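# Park the bike upright in the floor rack

## Task

Get the bike into the floor rack so that one wheel sits in the rack's slot, near its closed end, with the kickstand raised completely. At the finish the bike must be motionless and touch nothing but the rack: no wall, furniture or loose item. The rack is loose on the floor, not anchored. Release the bike and move the robot away. Falling over or finishing tilted is a failure, and the result only counts if the bike stays put without the robot holding it.

## Robot and tools

Robot: a Hello Robot Stretch 3. It has a two-wheel drive base (0.33 m long, 0.34 m wide), a lift that moves up and down a mast, and one telescoping arm that sticks out to the robot's RIGHT. The arm cannot reach forward, so to move the gripper forward or back you drive the base. The base cannot strafe. Turning in place pivots about the point midway between the drive wheels, 0.05 m behind the front edge. With the arm retracted and the wrist folded, the turning footprint is a 0.28 m radius circle. An unfolded, level wrist reaches beyond it.

Frames: the base frame has its origin on the floor between the drive wheels, with x forward, y left and z up. hand_pose is reported in this frame, at the point where the closed fingertips meet. With all wrist joints at zero, its x axis points up, y back along the arm toward the mast, and z toward the robot's rear. The odometry frame is the base frame as it was at the scene's start. Heading runs -3.142 to 3.142, positive to the left. base_odometry counts wheel rotation only, so slip looks like travel.

Tool execute_actions: argument actions is a list holding one action, or none. An empty list only reports state and pictures. Optional cameras lists any of head_camera, nav_camera, wrist_camera or all. Leaving it out or null means all, and [] means none. The pictures line gives the order of the returned images. An action may contain base, joints, or both, plus optional contact_limits. All of its motions start at once.
- base holds exactly one command, and each is an offset from where the base last reported itself. translate_m is straight-line travel in metres, -1 to 1, with positive meaning forward. rotate_rad is an in-place turn in radians, -3.2 to 3.2, with positive meaning counter-clockwise (left).
- joints is a map of absolute targets by name. lift_m is the arm height on the mast, 0 to 1.1 m. arm_m is the extension, 0 to 0.52 m. wrist_yaw_rad runs -1.345 to 4.42: 0 lines the gripper up with the arm, positive swings it toward the front, and 3.0 folds it over the base. wrist_pitch_rad runs -1.57 to 0.451: 0 is level and negative tips the fingertips down. wrist_roll_rad runs -2.911 to 2.911: at 0 the fingers are side by side and level. gripper_m runs -0.089 to 0.179, larger meaning wider. The actual fingertip gap is 0.007 less near closed and 0.025 less fully open, and zero below 0.007. head_pan_rad runs -3.953 to 1.73: 0 faces forward, positive turns left, and -1.57 looks along the arm. head_tilt_rad runs -1.53 to 0.419, with negative looking down. A joint you omit may still be driving toward its earlier target.
- contact_limits accepts only arm_m, a motor_effort percentage from 1 to 100 at which the arm motion halts (contact_stop). Smaller is gentler, but too small stops at once. The limit also caps the arm's holding force until the next action.
A single action runs at most 15 s. Any unknown key or out-of-range value rejects the whole call, and nothing moves. If a result reports a stop, the remaining execute_actions, wait and finished_scene calls in that same reply are skipped.

Tool wait: seconds, from 0 to 10. Nothing new is commanded and the world keeps running. It returns the same state and images as an empty action.

Tool zoom_image: camera (head_camera, nav_camera or wrist_camera) and region [x0, y0, x1, y1] in pixels of that camera's latest full image, measured from the top-left corner, at most 504 by 504.

Tool finished_scene: scene, the integer number of the current scene. It closes the scene for good and reports success. Call it only once the bike is parked, released and stable, and the robot is clear.

Result lines: base_status and joint_status tell how each motion of the last accepted action ended. done for the base means the wheels turned as far as commanded, even with slip. off_target means the motion stopped short and may still be pushing. After contact_stop, time_out or torque_fault the old target is dropped. The lift and arm stop on firm contact and then go slack until commanded again. A slack lift can sag under load or keep pressing. The base, wrist and head never stop on contact. A wrist servo pushed hard for several seconds shuts off for 10 s (torque_fault). on_its_own describes uncommanded behaviour, and its held at value is a target, not a position. motor_effort is a percentage, positive toward higher joint values, with the peak in brackets. It has fixed biases and noise, and positive wheel effort means forward. An effort at rest outside its rest range suggests pushing or carrying. base_tilt, in degrees, gives forward and right lean with about a 4 degree fixed bias. turned_by_wheels and turned_by_imu give the turn since the last result. lidar_m lists 12 distances in 30-degree sectors, counter-clockwise from straight ahead (4th left, 7th behind, 10th right), in a plane 0.17 m above the floor, from 0.15 to 12 m. '-' means nothing was seen. It misses clear objects and thin legs and is partly blocked by the mast and by robot parts when the lift is low. wrist_depth_mm (45 to 1000) and head_depth_mm (280 to 4000; the head image is rotated sideways) are 7x7 grids of median depths in mm, listed from the top left.

Cameras: head_camera and nav_camera move with the head pan and tilt, and wrist_camera rides on the gripper. Calibration is supplied as OpenCV intrinsics plus T_world_to_cam, where world means the base frame. It carries small errors that grow for the wrist camera.

Speed: the base reaches 0.30 m/s and 1.9 rad/s only when stowed (lift_m under 0.30, arm_m under 0.03, wrist_yaw_rad over 2.54). Otherwise it is capped at 0.10 m/s and 0.63 rad/s.

Gripper: to grasp, command a value below the object's width, where lower squeezes harder. A stall guard can ease off, so heavy items may slip, and sending a new value re-squeezes. To release, open at least 0.02 past the touching value. The reading does not confirm a grasp.

Safety: fold or unfold the wrist only with lift_m between 0.32 and 0.95, wrist_pitch_rad -0.4 and roll near 0. Once folded, the lift may go down to 0.25. With yaw below -0.4, keep pitch at -0.5 or lower. Pushing on something rigid with the gripper above about 0.45 m can tip the robot, and repeating a push after a contact_stop is riskier. Driving while holding or hooking something fixed, or snagging furniture (especially in reverse), can tip it too. If that happens, reverse the last move in small steps, free the gripper, and lower the lift to about 0.2 if still leaning. Avoid drops, slams, hard hits and heavy shoving. A loose object may occasionally get nudged by something else.

Each tool is called in YAML: its name, and indented under it one key for each argument.

## Session

I'll start by checking the robot's state and its camera views.

execute_actions:
  actions: []

Scene clock: 0.00 s.
base_odometry: x=+0.000 y=+0.000 heading=+0.000 (m, m, rad; odometry frame)
turned_by_wheels: +0.000 (rad since the last result)
turned_by_imu: +0.000 (rad since the last result)
base_tilt: forward=+0.1 right=-2.4 (deg)
lidar_m: 1.40 1.33 2.61 1.86 1.78 0.95 0.68 0.65 0.67 0.88 1.97 2.03
head_depth_mm: 1881 2430 2462 2430 2467 2459 2202 / 1882 2652 2739 2799 2789 2742 2216 / 1860 2825 3171 3178 3190 3113 2211 / 1870 2784 3683 3756 3768 3351 2218 / 1868 2792 - - - 3379 2228 / 1865 2814 - - - 3374 2266 / 1864 2822 - - - 3363 2230
base_status: not commanded
joint_positions: lift_m=+0.339 arm_m=-0.001 wrist_yaw_rad=+2.829 wrist_pitch_rad=-0.406 wrist_roll_rad=+0.001 gripper_m=+0.037 head_pan_rad=+0.014 head_tilt_rad=+0.000
joint_status: not commanded
motor_effort: left_wheel=+1 right_wheel=+1 lift_m=+27 arm_m=+0 wrist_yaw_rad=+0 wrist_pitch_rad=+5 wrist_roll_rad=+0 gripper_m=+0 head_pan_rad=+1 head_tilt_rad=+2 (%)
hand_pose: x=+0.0481 y=+0.0712 z=+0.3545 quat_wxyz=(+0.249, +0.706, +0.033, +0.662) (m; base frame)
wrist_depth_mm: - - - - - - - / - - - - - - - / - - - - - - - / - 900 889 879 876 863 871 / - 735 722 700 727 688 672 / 609 612 616 584 - 570 583 / 513 - 515 507 500 493 499
pictures: head_camera (sideways: a quarter turn clockwise sets it upright), nav_camera (sideways: a quarter turn counterclockwise sets it upright), wrist_camera
Images, in order (width x height): head_camera 896x504, nav_camera 672x504, wrist_camera 644x364.

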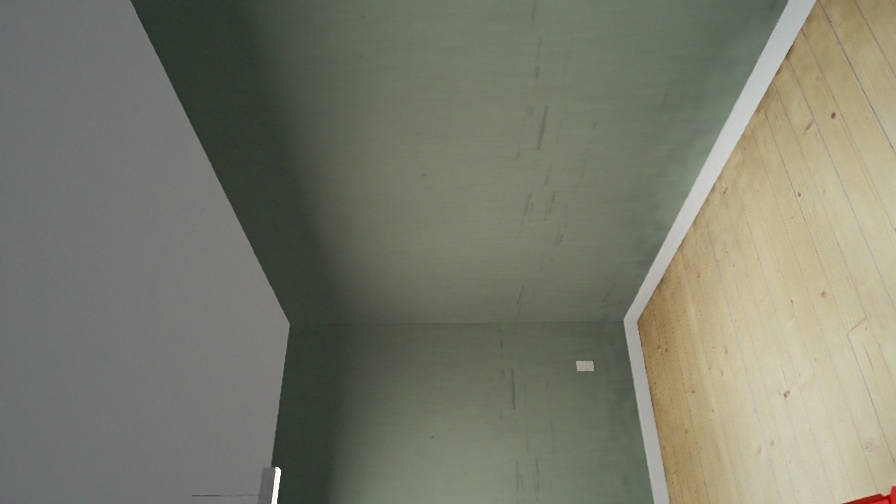

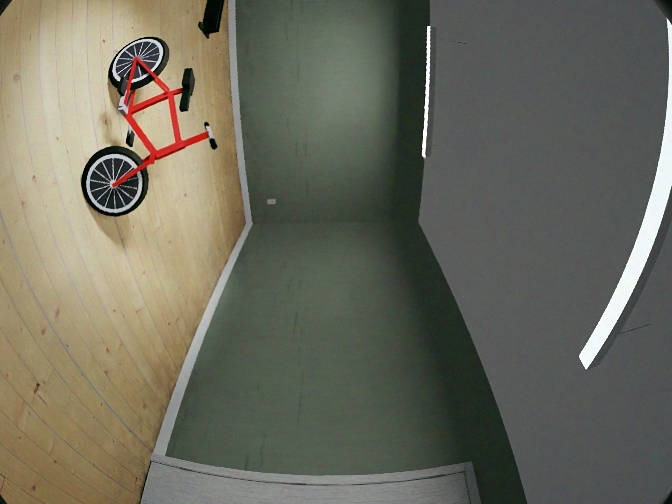

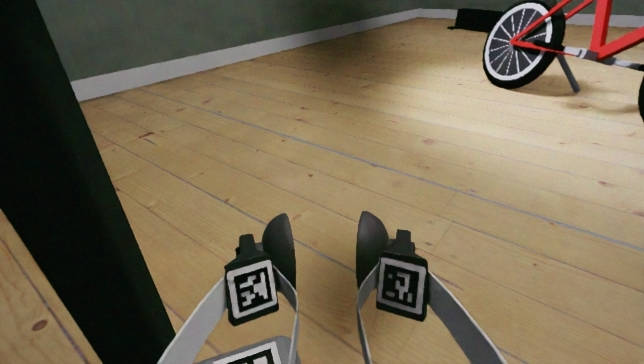

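execute_actions:
  actions:
    - {"joints": {"head_pan_rad": 0.5, "head_tilt_rad": -0.5}}

Scene clock: 0.93 s.
base_odometry: x=+0.000 y=+0.000 heading=+0.000 (m, m, rad; odometry frame)
turned_by_wheels: +0.000 (rad since the last result)
turned_by_imu: +0.000 (rad since the last result)
base_tilt: forward=+0.1 right=-2.3 (deg)
lidar_m: 1.40 1.33 2.60 1.85 1.78 0.95 0.68 0.65 0.67 0.88 1.97 2.03
head_depth_mm: 3614 - - 2770 2001 1585 1294 / 3596 3991 - 2799 1746 1592 1293 / 3562 3996 - 2636 1692 1580 1305 / 3585 3947 - 2614 1917 1593 1308 / 3538 3928 - 2386 1928 1588 1307 / 3514 3870 - 2826 1977 1574 1310 / 3494 3727 - 2745 2013 1585 1310
base_status: not commanded
joint_positions: lift_m=+0.339 arm_m=-0.001 wrist_yaw_rad=+2.829 wrist_pitch_rad=-0.406 wrist_roll_rad=+0.001 gripper_m=+0.037 head_pan_rad=+0.493 head_tilt_rad=-0.493
joint_status: all done
motor_effort: left_wheel=+1(1) right_wheel=+0(1) lift_m=+27(27) arm_m=+1(0) wrist_yaw_rad=+0(1) wrist_pitch_rad=+5(5) wrist_roll_rad=+0(1) gripper_m=+0(0) head_pan_rad=+3(29) head_tilt_rad=-4(39) (%)
hand_pose: x=+0.0481 y=+0.0712 z=+0.3545 quat_wxyz=(+0.249, +0.706, +0.033, +0.662) (m; base frame)
wrist_depth_mm: - - - - - - - / - - - - - - - / - - - - - - - / - 883 881 864 868 867 829 / - 731 725 690 734 673 689 / 601 620 606 583 - 577 575 / 523 - 513 503 493 494 501
pictures: head_camera (sideways: a quarter turn clockwise sets it upright), nav_camera (sideways: a quarter turn counterclockwise sets it upright), wrist_camera
camera_calibration (this result's frames):
head_camera: T_world_to_cam=[[-0.417768, -0.225886, -0.880026, 1.17353], [-0.477005, 0.8789, 0.000847631, 0.0101678], [0.773264, 0.42013, -0.474925, 0.571753], [0, 0, 0, 1]] pos_world=[0.0529957, 0.0159357, 1.30426]
nav_camera: T_world_to_cam=[[0.405913, 0.210506, 0.889338, -1.11667], [0.479044, -0.877723, -0.0108891, 0.0617819], [0.7783, 0.430452, -0.457121, 0.55026], [0, 0, 0, 1]] pos_world=[-0.00459062, 0.0524339, 1.24531]
wrist_camera: T_world_to_cam=[[0.944023, -0.324858, -0.0573375, 0.00165366], [-0.213678, -0.469758, -0.856545, 0.380851], [0.251321, 0.82085, -0.512877, 0.276777], [0, 0, 0, 1]] pos_world=[0.0102585, -0.0477475, 0.468263]
Images, in order (width x height): head_camera 896x504, nav_camera 672x504, wrist_camera 644x364.

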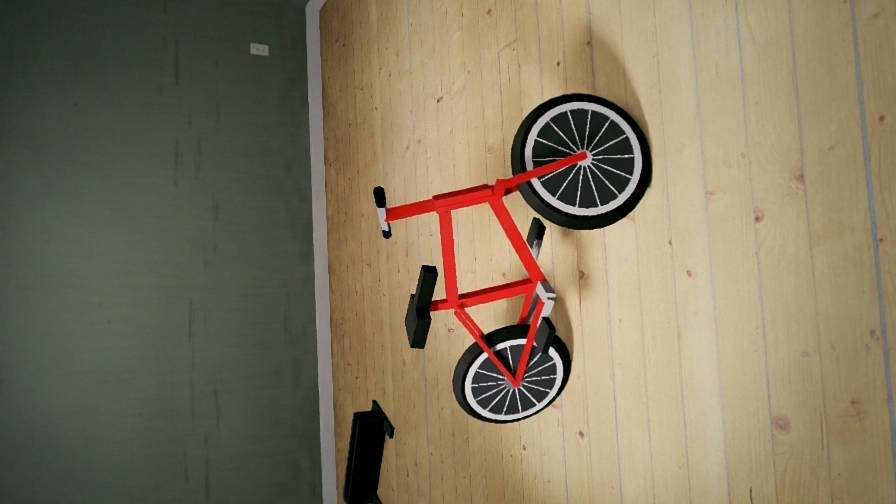

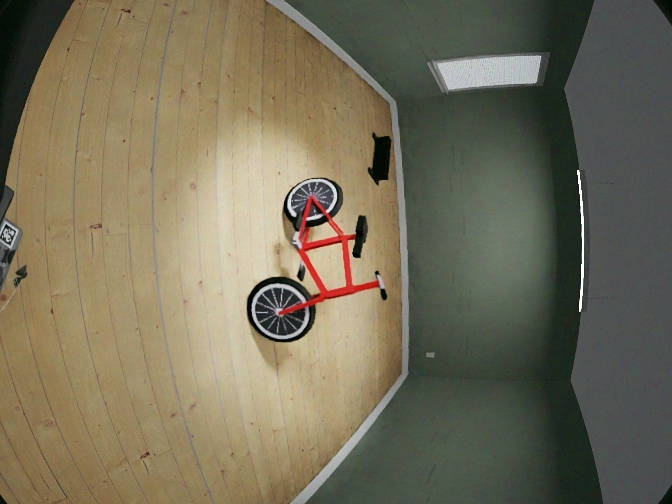

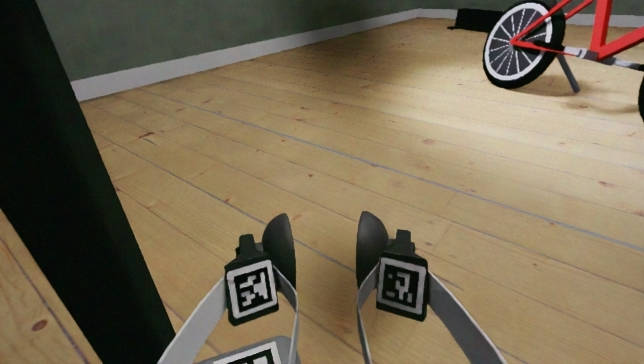

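execute_actions:
  actions:
    - {"joints": {"head_pan_rad": 0.8, "head_tilt_rad": -0.45}}
  cameras: ["head_camera"]

zoom_image:
  camera: "head_camera"
  region: [330, 170, 480, 370]

Scene clock: 2.10 s.
base_odometry: x=+0.000 y=+0.000 heading=+0.000 (m, m, rad; odometry frame)
turned_by_wheels: +0.000 (rad since the last result)
turned_by_imu: +0.000 (rad since the last result)
base_tilt: forward=+0.1 right=-2.4 (deg)
lidar_m: 1.40 1.33 2.61 1.86 1.78 0.95 0.68 0.65 0.66 0.88 1.96 2.03
head_depth_mm: 3449 3731 - 2986 1583 1582 1319 / 3514 3730 - 2848 1939 1626 1332 / 3613 3892 - 2957 1967 1627 1329 / 3640 - - 2973 2046 1627 1334 / 3692 - - 3001 2124 1639 1337 / 3776 - - 3011 2113 1651 1338 / 3117 3128 3358 3004 2116 1645 1340
base_status: not commanded
joint_positions: lift_m=+0.339 arm_m=-0.001 wrist_yaw_rad=+2.829 wrist_pitch_rad=-0.406 wrist_roll_rad=+0.001 gripper_m=+0.037 head_pan_rad=+0.793 head_tilt_rad=-0.458
joint_status: all done
motor_effort: left_wheel=+1(1) right_wheel=+0(1) lift_m=+27(27) arm_m=+1(0) wrist_yaw_rad=+0(1) wrist_pitch_rad=+5(5) wrist_roll_rad=+0(0) gripper_m=+0(1) head_pan_rad=+4(23) head_tilt_rad=+5(11) (%)
hand_pose: x=+0.0481 y=+0.0712 z=+0.3545 quat_wxyz=(+0.249, +0.706, +0.033, +0.662) (m; base frame)
wrist_depth_mm: - - - - - - - / - - - - - - - / - - - - - - - / - 911 888 891 873 845 850 / - 722 723 706 731 667 680 / 599 614 617 602 - 577 580 / 514 - 515 505 496 510 498
pictures: head_camera (sideways: a quarter turn clockwise sets it upright)
camera_calibration (this result's frames):
head_camera: T_world_to_cam=[[-0.310488, -0.317064, -0.89614, 1.19389], [-0.715451, 0.698662, 0.000689953, 0.0118276], [0.62588, 0.641359, -0.44377, 0.532113], [0, 0, 0, 1]] pos_world=[0.0461118, 0.0290012, 1.30602]
Images, in order (width x height): head_camera 896x504.

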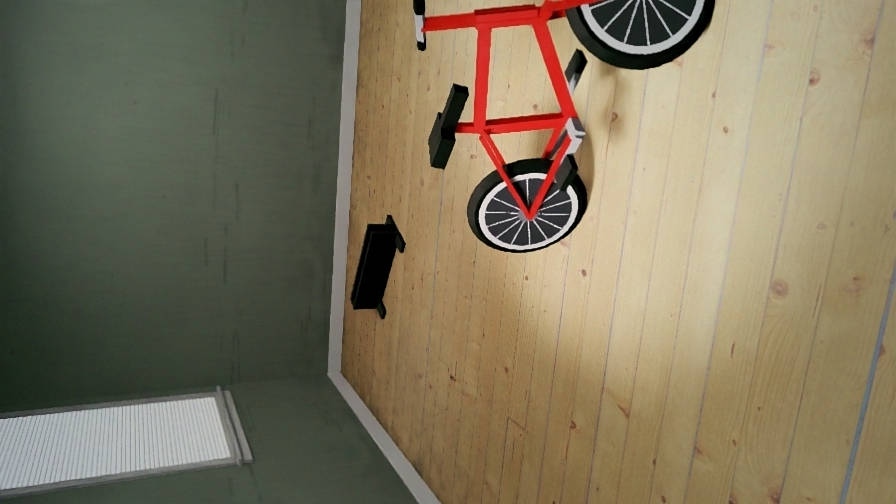

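Region (330, 170, 480, 370) of head_camera's 896x504 image, scaled by 2.520, with more detail than that image has; it fills the left 378 columns of this view, and the rest is white.

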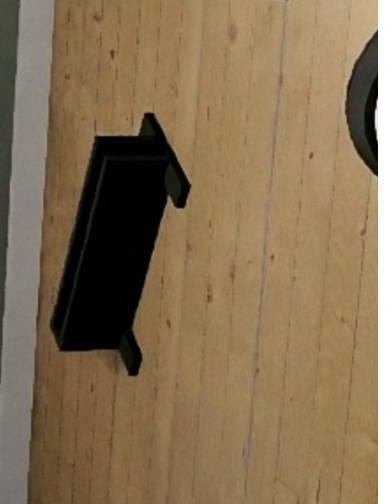

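execute_actions:
  actions:
    - {"base": {"rotate_rad": 1.08}, "joints": {"lift_m": 0.27, "head_pan_rad": -0.3, "head_tilt_rad": -0.5}}
  cameras: ["nav_camera"]

Scene clock: 4.87 s.
base_odometry: x=+0.000 y=+0.000 heading=+1.080 (m, m, rad; odometry frame)
turned_by_wheels: +1.080 (rad since the last result)
turned_by_imu: +1.094 (rad since the last result)
base_tilt: forward=+0.1 right=-2.3 (deg)
lidar_m: 2.52 1.84 1.77 0.93 0.67 0.65 0.67 0.91 1.96 2.04 1.39 1.33
head_depth_mm: 3411 3680 3996 2499 1595 1575 1292 / 3485 3829 - 2649 1910 1587 1303 / 3527 3795 - 2604 1939 1585 1293 / 3678 3953 - 2833 2026 1593 1302 / 3840 - - 2775 2010 1568 1303 / 3678 3931 - 2843 2020 1581 1307 / 3179 3190 3397 2806 2036 1595 1314
base_status: done
joint_positions: lift_m=+0.270 arm_m=-0.001 wrist_yaw_rad=+2.829 wrist_pitch_rad=-0.407 wrist_roll_rad=+0.001 gripper_m=+0.037 head_pan_rad=-0.293 head_tilt_rad=-0.494
joint_status: all done
motor_effort: left_wheel=-3(12) right_wheel=+4(13) lift_m=+23(23) arm_m=+0(1) wrist_yaw_rad=-1(1) wrist_pitch_rad=+6(6) wrist_roll_rad=+0(0) gripper_m=+0(0) head_pan_rad=-3(39) head_tilt_rad=-4(12) (%)
hand_pose: x=+0.0481 y=+0.0711 z=+0.2854 quat_wxyz=(+0.249, +0.706, +0.034, +0.662) (m; base frame)
wrist_depth_mm: 733 897 - - - - - / - 950 - - - - - / - 914 - - 996 975 926 / - 779 759 759 742 736 730 / - 608 615 615 619 589 586 / 510 523 528 504 - 499 489 / 444 - - 431 430 426 419
pictures: nav_camera (sideways: a quarter turn counterclockwise sets it upright)
camera_calibration (this result's frames):
nav_camera: T_world_to_cam=[[0.436372, -0.138466, 0.889048, -1.11648], [-0.282201, -0.959293, -0.0108934, 0.0664311], [0.854366, -0.246137, -0.457684, 0.550529], [0, 0, 0, 1]] pos_world=[0.035596, 0.0446374, 1.2453]
Images, in order (width x height): nav_camera 672x504.

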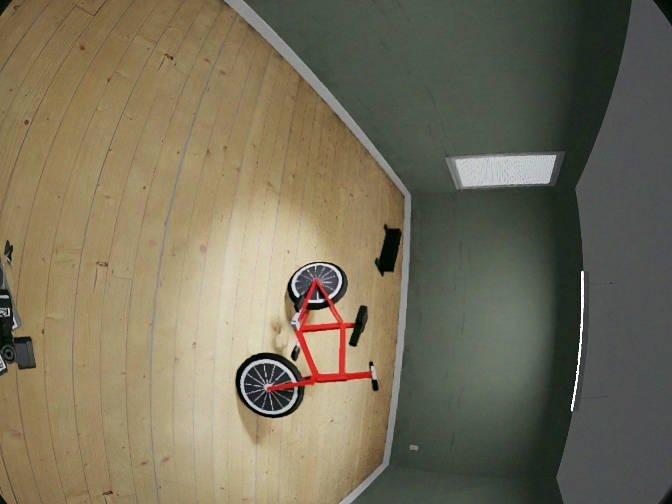

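execute_actions:
  actions:
    - {"base": {"translate_m": 1.0}, "joints": {"head_pan_rad": -0.9, "head_tilt_rad": -0.8}}
  cameras: ["head_camera"]

execute_actions:
  actions:
    - {"base": {"translate_m": 1.0}, "joints": {"head_pan_rad": -0.6, "head_tilt_rad": -0.65}}
  cameras: ["head_camera", "nav_camera"]

Scene clock: 9.97 s.
base_odometry: x=+0.472 y=+0.882 heading=+1.080 (m, m, rad; odometry frame)
turned_by_wheels: +0.000 (rad since the last result)
turned_by_imu: +0.002 (rad since the last result)
base_tilt: forward=+0.1 right=-2.4 (deg)
lidar_m: 1.81 1.32 1.28 1.32 1.57 1.51 1.57 2.14 2.46 0.81 0.84 0.88
head_depth_mm: 3411 2991 2258 1729 1451 1298 1133 / 3416 3002 2254 1712 1449 1297 1133 / 3233 3092 2280 1252 1423 1306 1145 / 3149 3025 2256 1818 1417 1295 1139 / 2996 3061 2287 1834 1420 1310 1146 / 2872 3012 2279 1840 1522 1317 1146 / 2764 2964 2303 1843 1523 1303 1147
base_status: done
joint_positions: lift_m=+0.270 arm_m=-0.001 wrist_yaw_rad=+2.829 wrist_pitch_rad=-0.407 wrist_roll_rad=+0.001 gripper_m=+0.037 head_pan_rad=-0.893 head_tilt_rad=-0.790
joint_status: all done
motor_effort: left_wheel=-4(10) right_wheel=+5(13) lift_m=+23(23) arm_m=+1(0) wrist_yaw_rad=+0(0) wrist_pitch_rad=+6(6) wrist_roll_rad=-1(1) gripper_m=+0(0) head_pan_rad=-4(31) head_tilt_rad=-6(34) (%)
hand_pose: x=+0.0481 y=+0.0711 z=+0.2854 quat_wxyz=(+0.249, +0.706, +0.034, +0.662) (m; base frame)
wrist_depth_mm: - - - - - - - / - - - - - - - / - - - - 983 962 948 / - 777 754 761 730 733 716 / - 615 609 606 609 583 585 / 508 516 529 503 - 494 493 / 448 - - 434 426 433 422
pictures: head_camera (sideways: a quarter turn clockwise sets it upright)
camera_calibration (this result's frames):
head_camera: T_world_to_cam=[[-0.44722, 0.55358, -0.702526, 0.942313], [0.776554, 0.630047, 0.00212186, 0.000862748], [0.443799, -0.544601, -0.711655, 0.881728], [0, 0, 0, 1]] pos_world=[0.0294415, -0.0419996, 1.28948]
Images, in order (width x height): head_camera 896x504.

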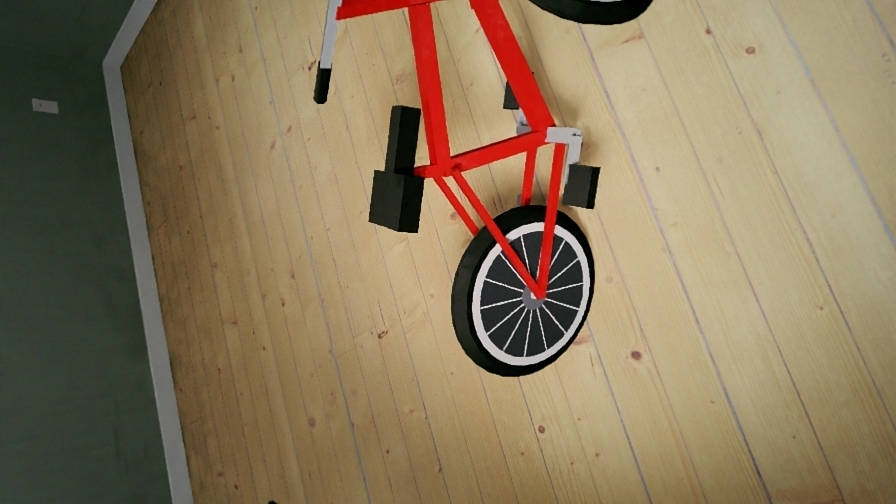

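Scene clock: 14.97 s.
base_odometry: x=+0.943 y=+1.764 heading=+1.080 (m, m, rad; odometry frame)
turned_by_wheels: +0.000 (rad since the last result)
turned_by_imu: +0.002 (rad since the last result)
base_tilt: forward=+0.1 right=-2.3 (deg)
lidar_m: 1.11 0.81 0.78 0.81 1.10 2.38 2.47 1.23 0.60 3.08 2.48 2.38
head_depth_mm: 2118 2371 2601 2112 1679 1402 1192 / 2086 2367 2595 2118 1695 1404 1191 / 2057 2324 2594 1967 1694 1404 1185 / 2054 2287 2560 1990 1712 1405 1190 / 2024 2269 2506 2009 1699 1397 1200 / 1996 2234 2540 2157 1700 1418 1194 / 1985 2205 2509 2153 1699 1412 1207
base_status: done
joint_positions: lift_m=+0.270 arm_m=-0.001 wrist_yaw_rad=+2.829 wrist_pitch_rad=-0.407 wrist_roll_rad=+0.001 gripper_m=+0.037 head_pan_rad=-0.607 head_tilt_rad=-0.655
joint_status: all done
motor_effort: left_wheel=-4(9) right_wheel=+4(13) lift_m=+23(23) arm_m=+0(0) wrist_yaw_rad=+1(0) wrist_pitch_rad=+5(6) wrist_roll_rad=+0(1) gripper_m=+0(0) head_pan_rad=+3(24) head_tilt_rad=+3(22) (%)
hand_pose: x=+0.0481 y=+0.0711 z=+0.2854 quat_wxyz=(+0.249, +0.706, +0.034, +0.662) (m; base frame)
wrist_depth_mm: 848 836 785 748 726 690 662 / - 881 857 818 786 730 717 / - 951 908 890 822 803 765 / - 769 761 743 743 733 718 / - 612 619 601 622 587 586 / 513 518 533 502 - 502 492 / 445 - - 429 432 425 424
pictures: head_camera (sideways: a quarter turn clockwise sets it upright), nav_camera (sideways: a quarter turn counterclockwise sets it upright)
camera_calibration (this result's frames):
head_camera: T_world_to_cam=[[-0.501919, 0.346852, -0.79232, 1.05968], [0.566846, 0.823822, 0.00155638, 0.00287784], [0.65327, -0.448342, -0.610104, 0.748359], [0, 0, 0, 1]] pos_world=[0.0413618, -0.0344018, 1.29618]
nav_camera: T_world_to_cam=[[0.484252, -0.344253, 0.804357, -1.00634], [-0.566222, -0.824168, -0.0118455, 0.0694008], [0.667003, -0.449708, -0.594028, 0.729066], [0, 0, 0, 1]] pos_world=[0.0403286, 0.03863, 1.24336]
Images, in order (width x height): head_camera 896x504, nav_camera 672x504.

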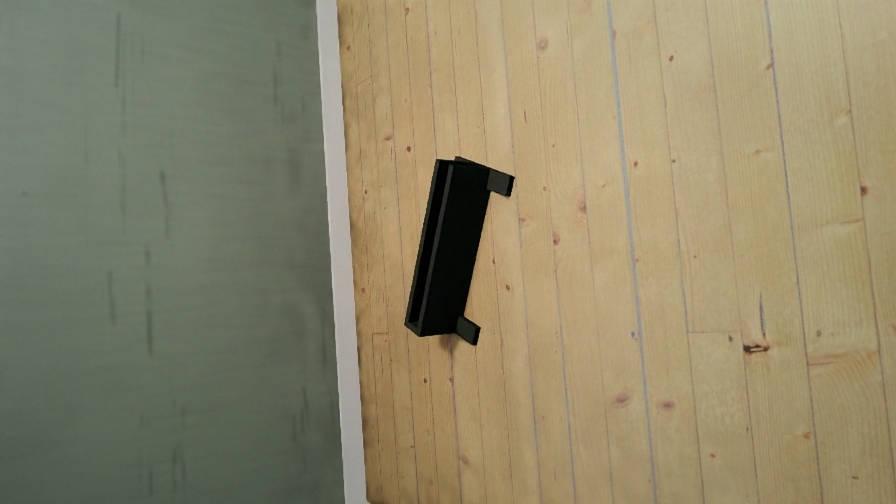

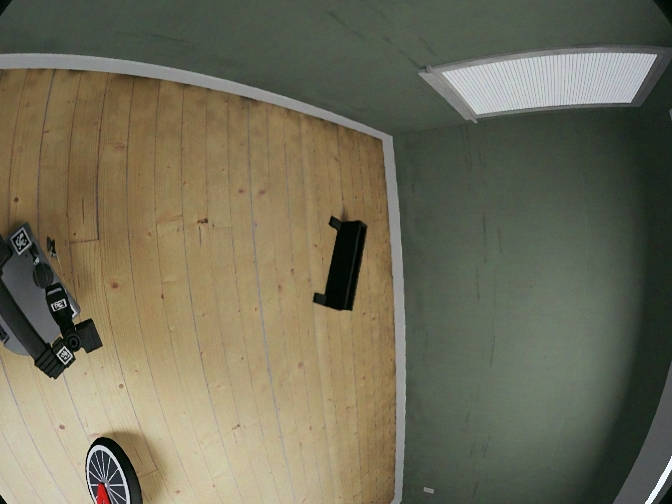

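zoom_image:
  camera: "head_camera"
  region: [370, 140, 570, 360]

Region (370, 140, 570, 360) of head_camera's 896x504 image, scaled by 2.291, with more detail than that image has; it fills the left 458 columns of this view, and the rest is white.

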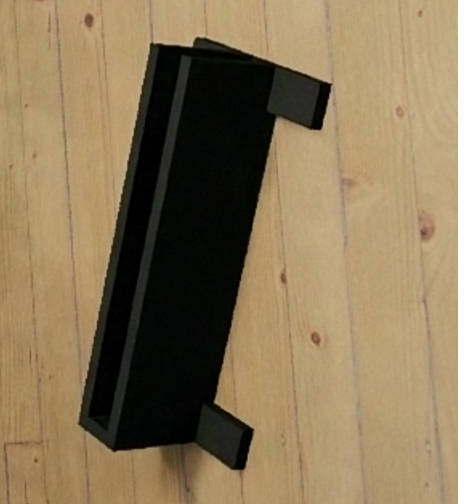

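execute_actions:
  actions:
    - {"joints": {"head_pan_rad": -2.2, "head_tilt_rad": -0.85}}
  cameras: ["head_camera"]

Scene clock: 16.77 s.
base_odometry: x=+0.943 y=+1.764 heading=+1.080 (m, m, rad; odometry frame)
turned_by_wheels: +0.000 (rad since the last result)
turned_by_imu: +0.000 (rad since the last result)
base_tilt: forward=+0.1 right=-2.3 (deg)
lidar_m: 1.11 0.81 0.78 0.81 1.10 2.38 2.48 1.23 0.60 3.08 2.47 2.38
head_depth_mm: 2775 2735 2113 1725 1465 1277 1122 / 2744 2726 2142 1742 1474 1281 1126 / 2735 2607 1649 1710 1467 1278 1146 / 2694 2725 1942 1478 1394 1279 1167 / 2684 2738 2136 1698 1194 1278 1141 / 2649 2724 2128 1749 1478 1285 1128 / 2573 2759 2103 1741 1471 1289 1126
base_status: not commanded
joint_positions: lift_m=+0.270 arm_m=-0.001 wrist_yaw_rad=+2.829 wrist_pitch_rad=-0.407 wrist_roll_rad=+0.001 gripper_m=+0.037 head_pan_rad=-2.193 head_tilt_rad=-0.839
joint_status: all done
motor_effort: left_wheel=-4(4) right_wheel=+5(4) lift_m=+23(24) arm_m=+0(0) wrist_yaw_rad=+1(1) wrist_pitch_rad=+6(6) wrist_roll_rad=+0(1) gripper_m=+0(0) head_pan_rad=-3(39) head_tilt_rad=-7(27) (%)
hand_pose: x=+0.0481 y=+0.0711 z=+0.2854 quat_wxyz=(+0.249, +0.706, +0.034, +0.662) (m; base frame)
wrist_depth_mm: 853 830 793 755 724 685 664 / - 913 863 820 777 750 723 / - 967 910 859 841 799 758 / - 763 766 751 719 739 712 / - 614 618 599 622 594 580 / 510 519 523 504 - 495 486 / 444 - - 434 422 427 420
pictures: head_camera (sideways: a quarter turn clockwise sets it upright)
camera_calibration (this result's frames):
head_camera: T_world_to_cam=[[0.433053, 0.606452, -0.666844, 0.890445], [0.815015, -0.579435, 0.00231695, 0.000374293], [-0.384988, -0.544491, -0.745194, 0.930401], [0, 0, 0, 1]] pos_world=[-0.0277221, -0.0332003, 1.28712]
Images, in order (width x height): head_camera 896x504.

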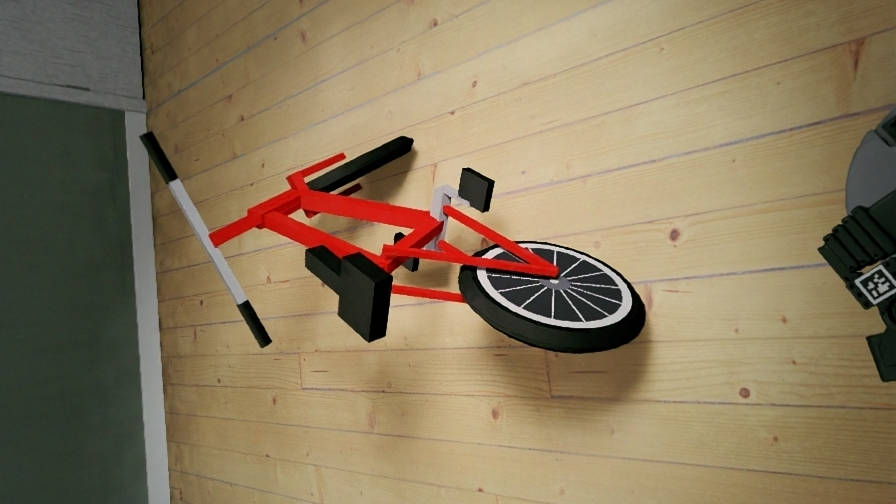

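execute_actions:
  actions:
    - {"base": {"rotate_rad": -1.06}, "joints": {"head_pan_rad": -1.6, "head_tilt_rad": -0.9}}
  cameras: []

execute_actions:
  actions:
    - {"base": {"translate_m": 0.5}}
  cameras: ["head_camera"]

Scene clock: 19.00 s.
base_odometry: x=+0.943 y=+1.764 heading=+0.020 (m, m, rad; odometry frame)
turned_by_wheels: -1.060 (rad since the last result)
turned_by_imu: -1.073 (rad since the last result)
base_tilt: forward=+0.2 right=-2.3 (deg)
lidar_m: 2.48 2.38 1.12 0.81 0.78 0.81 1.09 2.37 2.46 1.23 0.60 3.07
head_depth_mm: 2688 2471 1987 1668 1430 1252 1112 / 2953 2433 1983 1662 1417 1251 1138 / 3128 2458 2002 1663 1431 1247 1157 / 3153 2460 1996 1674 1425 1249 1165 / 2997 2503 2002 1660 1435 1253 1111 / 2901 2462 1947 1585 1404 1254 1120 / 2696 2490 1504 1408 1173 1223 1121
base_status: done
joint_positions: lift_m=+0.270 arm_m=-0.001 wrist_yaw_rad=+2.829 wrist_pitch_rad=-0.407 wrist_roll_rad=+0.001 gripper_m=+0.037 head_pan_rad=-1.607 head_tilt_rad=-0.889
joint_status: all done
motor_effort: left_wheel=+5(15) right_wheel=-3(9) lift_m=+23(23) arm_m=+0(0) wrist_yaw_rad=+0(0) wrist_pitch_rad=+6(6) wrist_roll_rad=+0(0) gripper_m=+0(0) head_pan_rad=+3(33) head_tilt_rad=-7(16) (%)
hand_pose: x=+0.0481 y=+0.0711 z=+0.2854 quat_wxyz=(+0.249, +0.706, +0.034, +0.662) (m; base frame)
wrist_depth_mm: 631 745 921 - - - - / - 761 962 - - - - / - 800 953 - 986 949 964 / - 778 774 732 733 744 709 / - 603 610 614 635 588 584 / 505 521 535 504 - 488 489 / 443 - - 433 432 429 425
pictures: none
No camera images: the call's "cameras" was empty. Leave "cameras" out to get every camera's image.

Scene clock: 22.33 s.
base_odometry: x=+1.443 y=+1.773 heading=+0.020 (m, m, rad; odometry frame)
turned_by_wheels: +0.000 (rad since the last result)
turned_by_imu: +0.001 (rad since the last result)
base_tilt: forward=+0.1 right=-2.3 (deg)
lidar_m: 2.02 1.95 1.49 1.08 1.04 1.07 1.45 2.81 0.48 0.47 2.73 2.82
head_depth_mm: 3112 2464 1979 1661 1422 1251 1107 / 3238 2486 1989 1643 1424 1258 1137 / 3115 2435 1981 1601 1324 1236 1165 / 2917 2364 1287 1530 1405 1254 1178 / 2792 2490 2013 1669 1431 1255 1117 / 2634 2479 1996 1674 1426 1259 1117 / 2498 2458 2015 1675 1433 1259 1118
base_status: done
joint_positions: lift_m=+0.270 arm_m=-0.001 wrist_yaw_rad=+2.829 wrist_pitch_rad=-0.407 wrist_roll_rad=+0.001 gripper_m=+0.037 head_pan_rad=-1.607 head_tilt_rad=-0.889
joint_status: not commanded
motor_effort: left_wheel=+5(17) right_wheel=-3(7) lift_m=+23(23) arm_m=+0(0) wrist_yaw_rad=+1(0) wrist_pitch_rad=+5(6) wrist_roll_rad=+0(1) gripper_m=+0(0) head_pan_rad=+4(3) head_tilt_rad=-7(7) (%)
hand_pose: x=+0.0481 y=+0.0711 z=+0.2854 quat_wxyz=(+0.249, +0.706, +0.034, +0.662) (m; base frame)
wrist_depth_mm: 859 960 - - - - - / - - - - - - 896 / - 979 - - 986 970 839 / - 781 760 748 729 734 717 / - 625 618 616 618 593 579 / 506 518 520 504 - 490 497 / 443 - - 433 427 428 420
pictures: head_camera (sideways: a quarter turn clockwise sets it upright)
camera_calibration (this result's frames):
head_camera: T_world_to_cam=[[0.026502, 0.777098, -0.628821, 0.843382], [0.999483, -0.0320551, 0.00251012, -0.00100229], [-0.0182063, -0.628563, -0.777546, 0.970233], [0, 0, 0, 1]] pos_world=[-0.00368522, -0.0455702, 1.28474]
Images, in order (width x height): head_camera 896x504.

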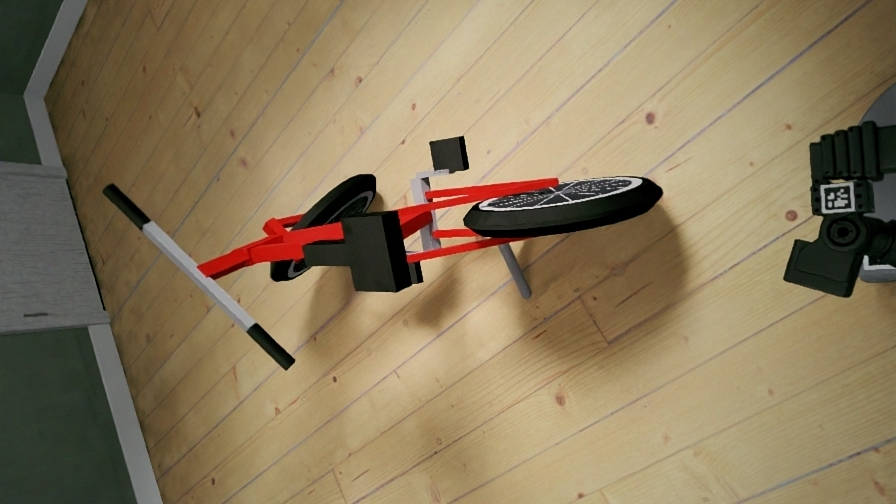

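execute_actions:
  actions:
    - {"base": {"translate_m": 0.75}, "joints": {"head_pan_rad": -2.3, "head_tilt_rad": -0.75}}
  cameras: ["head_camera", "wrist_camera"]

Scene clock: 27.63 s.
base_odometry: x=+2.193 y=+1.788 heading=+0.020 (m, m, rad; odometry frame)
turned_by_wheels: +0.000 (rad since the last result)
turned_by_imu: +0.002 (rad since the last result)
base_tilt: forward=+0.1 right=-2.3 (deg)
lidar_m: 1.36 1.31 1.35 1.48 1.43 1.47 1.99 0.97 1.26 2.44 2.34 1.88
head_depth_mm: 2921 3126 2451 1886 1554 1324 1155 / 2979 3208 2407 1899 1529 1323 1148 / 3079 3330 2402 1506 1556 1322 1155 / 3229 3329 2427 1779 1553 1327 1155 / 3294 3346 1673 1852 1559 1325 1154 / 3395 3420 2393 1927 1569 1333 1147 / 3432 3337 2432 1912 1558 1338 1159
base_status: done
joint_positions: lift_m=+0.270 arm_m=-0.001 wrist_yaw_rad=+2.829 wrist_pitch_rad=-0.407 wrist_roll_rad=+0.001 gripper_m=+0.037 head_pan_rad=-2.293 head_tilt_rad=-0.754
joint_status: all done
motor_effort: left_wheel=+4(17) right_wheel=-3(8) lift_m=+23(23) arm_m=+0(1) wrist_yaw_rad=+0(0) wrist_pitch_rad=+6(6) wrist_roll_rad=+0(1) gripper_m=+0(0) head_pan_rad=-3(34) head_tilt_rad=+2(22) (%)
hand_pose: x=+0.0481 y=+0.0711 z=+0.2854 quat_wxyz=(+0.249, +0.706, +0.034, +0.662) (m; base frame)
wrist_depth_mm: - - - - - - 977 / - - - - - - - / - - 975 690 988 953 935 / - 776 760 665 705 745 723 / - 617 612 607 606 583 588 / 513 515 532 500 - 494 491 / 448 - - 435 429 427 421
pictures: head_camera (sideways: a quarter turn clockwise sets it upright), wrist_camera
camera_calibration (this result's frames):
head_camera: T_world_to_cam=[[0.452046, 0.515284, -0.728105, 0.970163], [0.753107, -0.657895, 0.00197267, 0.00119992], [-0.478001, -0.549233, -0.685462, 0.853285], [0, 0, 0, 1]] pos_world=[-0.0315912, -0.0304674, 1.29127]
wrist_camera: T_world_to_cam=[[0.944014, -0.324886, -0.0573275, -0.00231848], [-0.213812, -0.470174, -0.856283, 0.321547], [0.251241, 0.820601, -0.513315, 0.241531], [0, 0, 0, 1]] pos_world=[0.010257, -0.0477705, 0.399184]
Images, in order (width x height): head_camera 896x504, wrist_camera 644x364.

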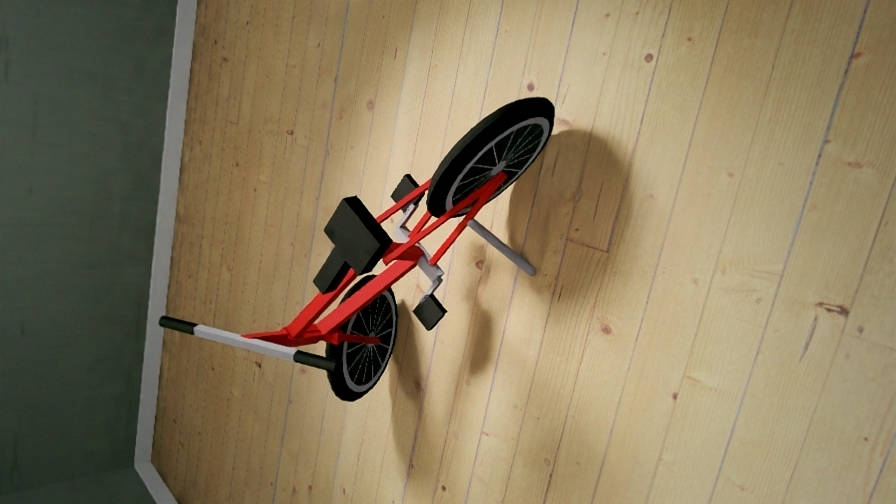

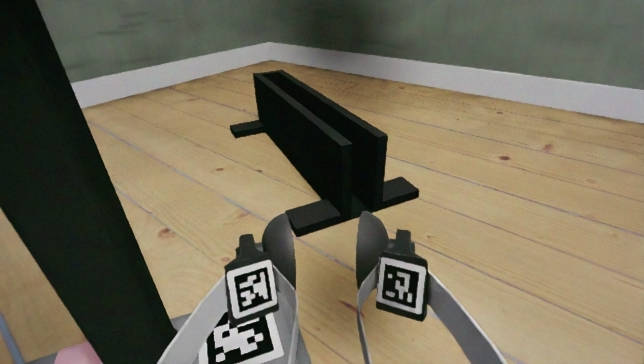

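zoom_image:
  camera: "wrist_camera"
  region: [220, 60, 440, 250]

zoom_image:
  camera: "head_camera"
  region: [380, 90, 620, 340]

Region (220, 60, 440, 250) of wrist_camera's 644x364 image, scaled by 2.291; it fills the top 435 rows of this view, and the rest is white.

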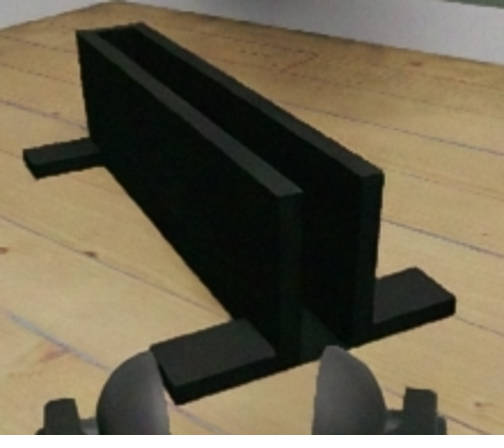

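Region (380, 90, 620, 340) of head_camera's 896x504 image, scaled by 2.016, with more detail than that image has; it fills the left 484 columns of this view, and the rest is white.

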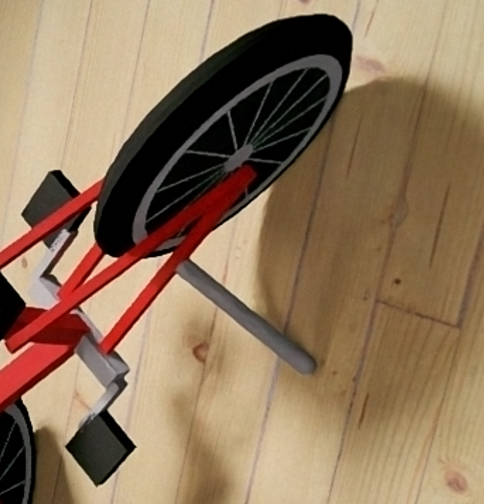

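execute_actions:
  actions:
    - {"base": {"translate_m": 0.3}, "joints": {"head_pan_rad": 1.65, "head_tilt_rad": -1.0}}
  cameras: ["head_camera", "wrist_camera"]

Scene clock: 31.93 s.
base_odometry: x=+2.493 y=+1.794 heading=+0.020 (m, m, rad; odometry frame)
turned_by_wheels: +0.000 (rad since the last result)
turned_by_imu: +0.001 (rad since the last result)
base_tilt: forward=+0.1 right=-2.3 (deg)
lidar_m: 1.09 1.05 1.08 1.47 1.58 1.62 2.21 1.24 1.49 2.27 2.19 1.51
head_depth_mm: 1302 1463 1633 1539 1357 1208 1098 / 1505 1690 1739 1543 1351 1213 1097 / 1719 1948 1762 1535 1357 1215 1102 / 1665 1952 1781 1511 1341 1215 - / 1581 1860 1780 1510 1339 1258 - / 1504 1754 1774 1568 - - - / 1428 1651 1830 - - 1219 1122
base_status: done
joint_positions: lift_m=+0.270 arm_m=-0.001 wrist_yaw_rad=+2.829 wrist_pitch_rad=-0.407 wrist_roll_rad=+0.001 gripper_m=+0.037 head_pan_rad=+1.643 head_tilt_rad=-0.988
joint_status: all done
motor_effort: left_wheel=+4(17) right_wheel=-3(7) lift_m=+23(23) arm_m=+0(1) wrist_yaw_rad=+1(0) wrist_pitch_rad=+5(6) wrist_roll_rad=+0(0) gripper_m=+0(0) head_pan_rad=+3(41) head_tilt_rad=-8(32) (%)
hand_pose: x=+0.0481 y=+0.0711 z=+0.2854 quat_wxyz=(+0.249, +0.706, +0.034, +0.662) (m; base frame)
wrist_depth_mm: - - - - - 896 783 / - - - - - 949 825 / - 963 - - 978 906 848 / - 738 745 740 749 741 711 / - 565 587 604 614 593 593 / 506 513 529 508 - 493 490 / 446 - - 432 425 422 419
pictures: head_camera (sideways: a quarter turn clockwise sets it upright), wrist_camera
camera_calibration (this result's frames):
head_camera: T_world_to_cam=[[0.0616491, -0.83361, -0.548902, 0.739046], [-0.997131, -0.0756347, 0.00287413, 0.0107035], [-0.043912, 0.54715, -0.835882, 1.04623], [0, 0, 0, 1]] pos_world=[0.0110535, 0.0444388, 1.28016]
wrist_camera: T_world_to_cam=[[0.944014, -0.324886, -0.0573276, -0.00231843], [-0.213812, -0.470174, -0.856283, 0.321547], [0.251241, 0.820601, -0.513315, 0.241531], [0, 0, 0, 1]] pos_world=[0.010257, -0.0477705, 0.399184]
Images, in order (width x height): head_camera 896x504, wrist_camera 644x364.

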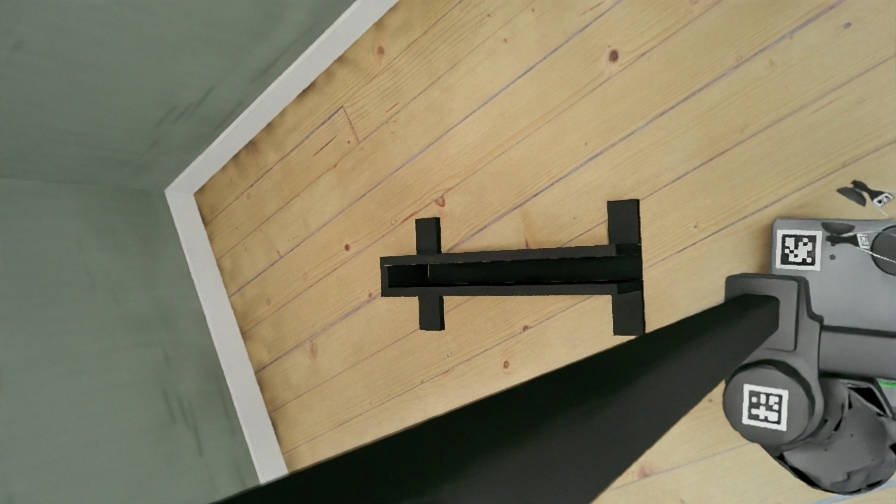

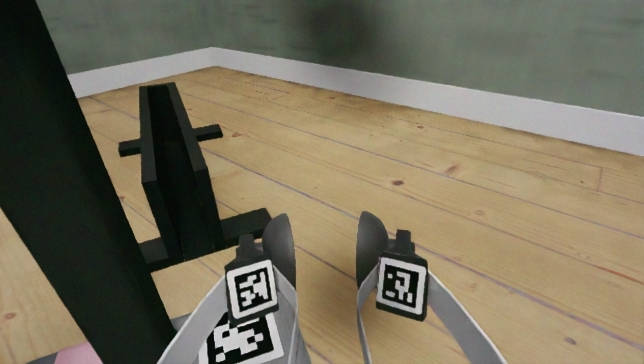

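zoom_image:
  camera: "head_camera"
  region: [540, 185, 700, 345]

zoom_image:
  camera: "head_camera"
  region: [360, 200, 500, 340]

Region (540, 185, 700, 345) of head_camera's 896x504 image, scaled by 3.150, with more detail than that image has.

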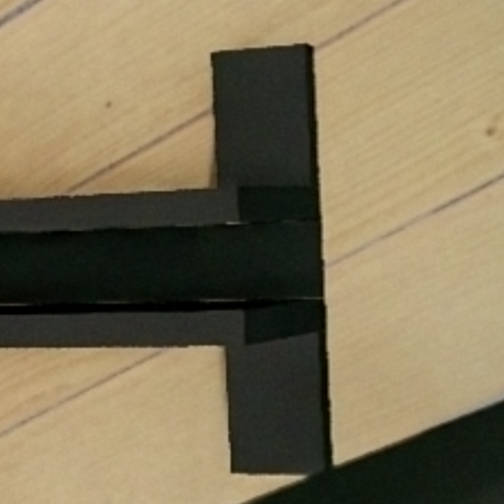

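Region (360, 200, 500, 340) of head_camera's 896x504 image, scaled by 3.600, with more detail than that image has.

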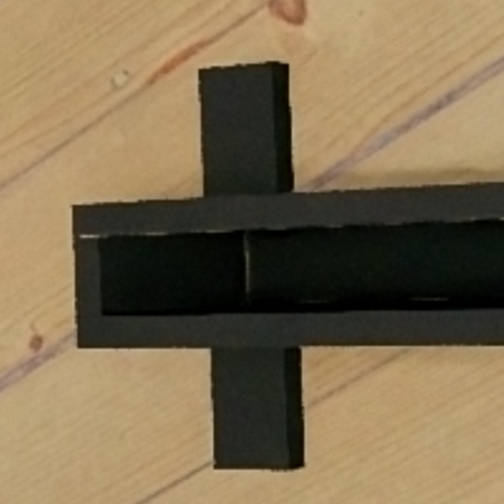

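execute_actions:
  actions:
    - {"base": {"translate_m": 0.405}, "joints": {"head_pan_rad": -1.57, "head_tilt_rad": -1.2}}
  cameras: []

execute_actions:
  actions:
    - {"base": {"rotate_rad": -1.43}}
  cameras: ["nav_camera"]

Scene clock: 36.77 s.
base_odometry: x=+2.898 y=+1.803 heading=+0.020 (m, m, rad; odometry frame)
turned_by_wheels: +0.000 (rad since the last result)
turned_by_imu: +0.001 (rad since the last result)
base_tilt: forward=+0.1 right=-2.3 (deg)
lidar_m: 0.73 0.70 0.72 0.98 1.79 1.84 2.50 1.62 2.08 2.06 1.98 1.01
head_depth_mm: 1825 1638 1512 1371 1271 1186 - / 1802 1663 1498 1377 1281 - - / 1828 1660 1498 1380 1289 - - / 1822 1653 1500 1382 1315 - 1093 / 1826 1649 1509 1375 1282 1192 1108 / 1817 1657 1492 1374 1277 1184 1108 / 1828 1645 1515 1375 1266 1186 1107
base_status: done
joint_positions: lift_m=+0.270 arm_m=-0.001 wrist_yaw_rad=+2.829 wrist_pitch_rad=-0.407 wrist_roll_rad=+0.001 gripper_m=+0.037 head_pan_rad=-1.564 head_tilt_rad=-1.186
joint_status: all done
motor_effort: left_wheel=+4(17) right_wheel=-3(7) lift_m=+23(23) arm_m=+1(0) wrist_yaw_rad=+0(0) wrist_pitch_rad=+5(6) wrist_roll_rad=+0(1) gripper_m=+0(0) head_pan_rad=-2(39) head_tilt_rad=-9(32) (%)
hand_pose: x=+0.0481 y=+0.0711 z=+0.2854 quat_wxyz=(+0.249, +0.706, +0.034, +0.662) (m; base frame)
wrist_depth_mm: - - - 855 703 593 516 / - - - 899 745 631 547 / - - - 925 791 671 576 / - 772 755 742 741 679 606 / - 614 610 603 625 593 575 / 509 527 530 503 - 495 491 / 439 - - 428 427 430 420
pictures: none
No camera images: the call's "cameras" was empty. Leave "cameras" out to get every camera's image.

Scene clock: 38.93 s.
base_odometry: x=+2.898 y=+1.803 heading=-1.410 (m, m, rad; odometry frame)
turned_by_wheels: -1.430 (rad since the last result)
turned_by_imu: -1.447 (rad since the last result)
base_tilt: forward=+0.1 right=-2.4 (deg)
lidar_m: 2.00 1.84 0.89 0.71 0.70 0.76 1.16 1.78 1.93 1.62 1.65 2.51
head_depth_mm: 1822 1635 1498 1377 1273 1178 - / 1810 1649 1494 1374 1266 - - / 1816 1651 1507 1378 1289 - - / 1814 1645 1505 1367 1302 - 1086 / 1839 1632 1510 1391 1275 1186 1109 / 1738 1657 1493 1373 1275 1188 1107 / 1754 1643 1504 1384 1278 1184 1110
base_status: done
joint_positions: lift_m=+0.270 arm_m=-0.001 wrist_yaw_rad=+2.829 wrist_pitch_rad=-0.407 wrist_roll_rad=+0.001 gripper_m=+0.037 head_pan_rad=-1.564 head_tilt_rad=-1.186
joint_status: not commanded
motor_effort: left_wheel=+5(17) right_wheel=-4(10) lift_m=+23(23) arm_m=+0(0) wrist_yaw_rad=+0(1) wrist_pitch_rad=+5(5) wrist_roll_rad=+0(0) gripper_m=+0(0) head_pan_rad=-4(3) head_tilt_rad=-8(9) (%)
hand_pose: x=+0.0481 y=+0.0711 z=+0.2854 quat_wxyz=(+0.249, +0.706, +0.034, +0.662) (m; base frame)
wrist_depth_mm: 562 637 757 910 - - - / - 666 796 - - - - / - 704 831 986 992 946 949 / - 727 779 748 730 723 725 / - 615 614 601 611 577 597 / 510 522 527 509 - 492 494 / 442 - - 432 424 425 424
pictures: nav_camera (sideways: a quarter turn counterclockwise sets it upright)
camera_calibration (this result's frames):
nav_camera: T_world_to_cam=[[0.0000364959, -0.919879, 0.392202, -0.466381], [-0.999904, -0.00547319, -0.0127439, 0.0732072], [0.0138694, -0.392164, -0.919791, 1.15662], [0, 0, 0, 1]] pos_world=[0.0571754, 0.024971, 1.2477]
Images, in order (width x height): nav_camera 672x504.

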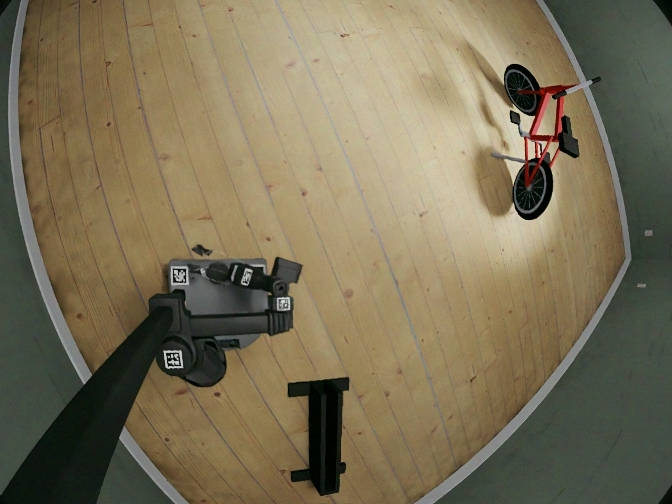

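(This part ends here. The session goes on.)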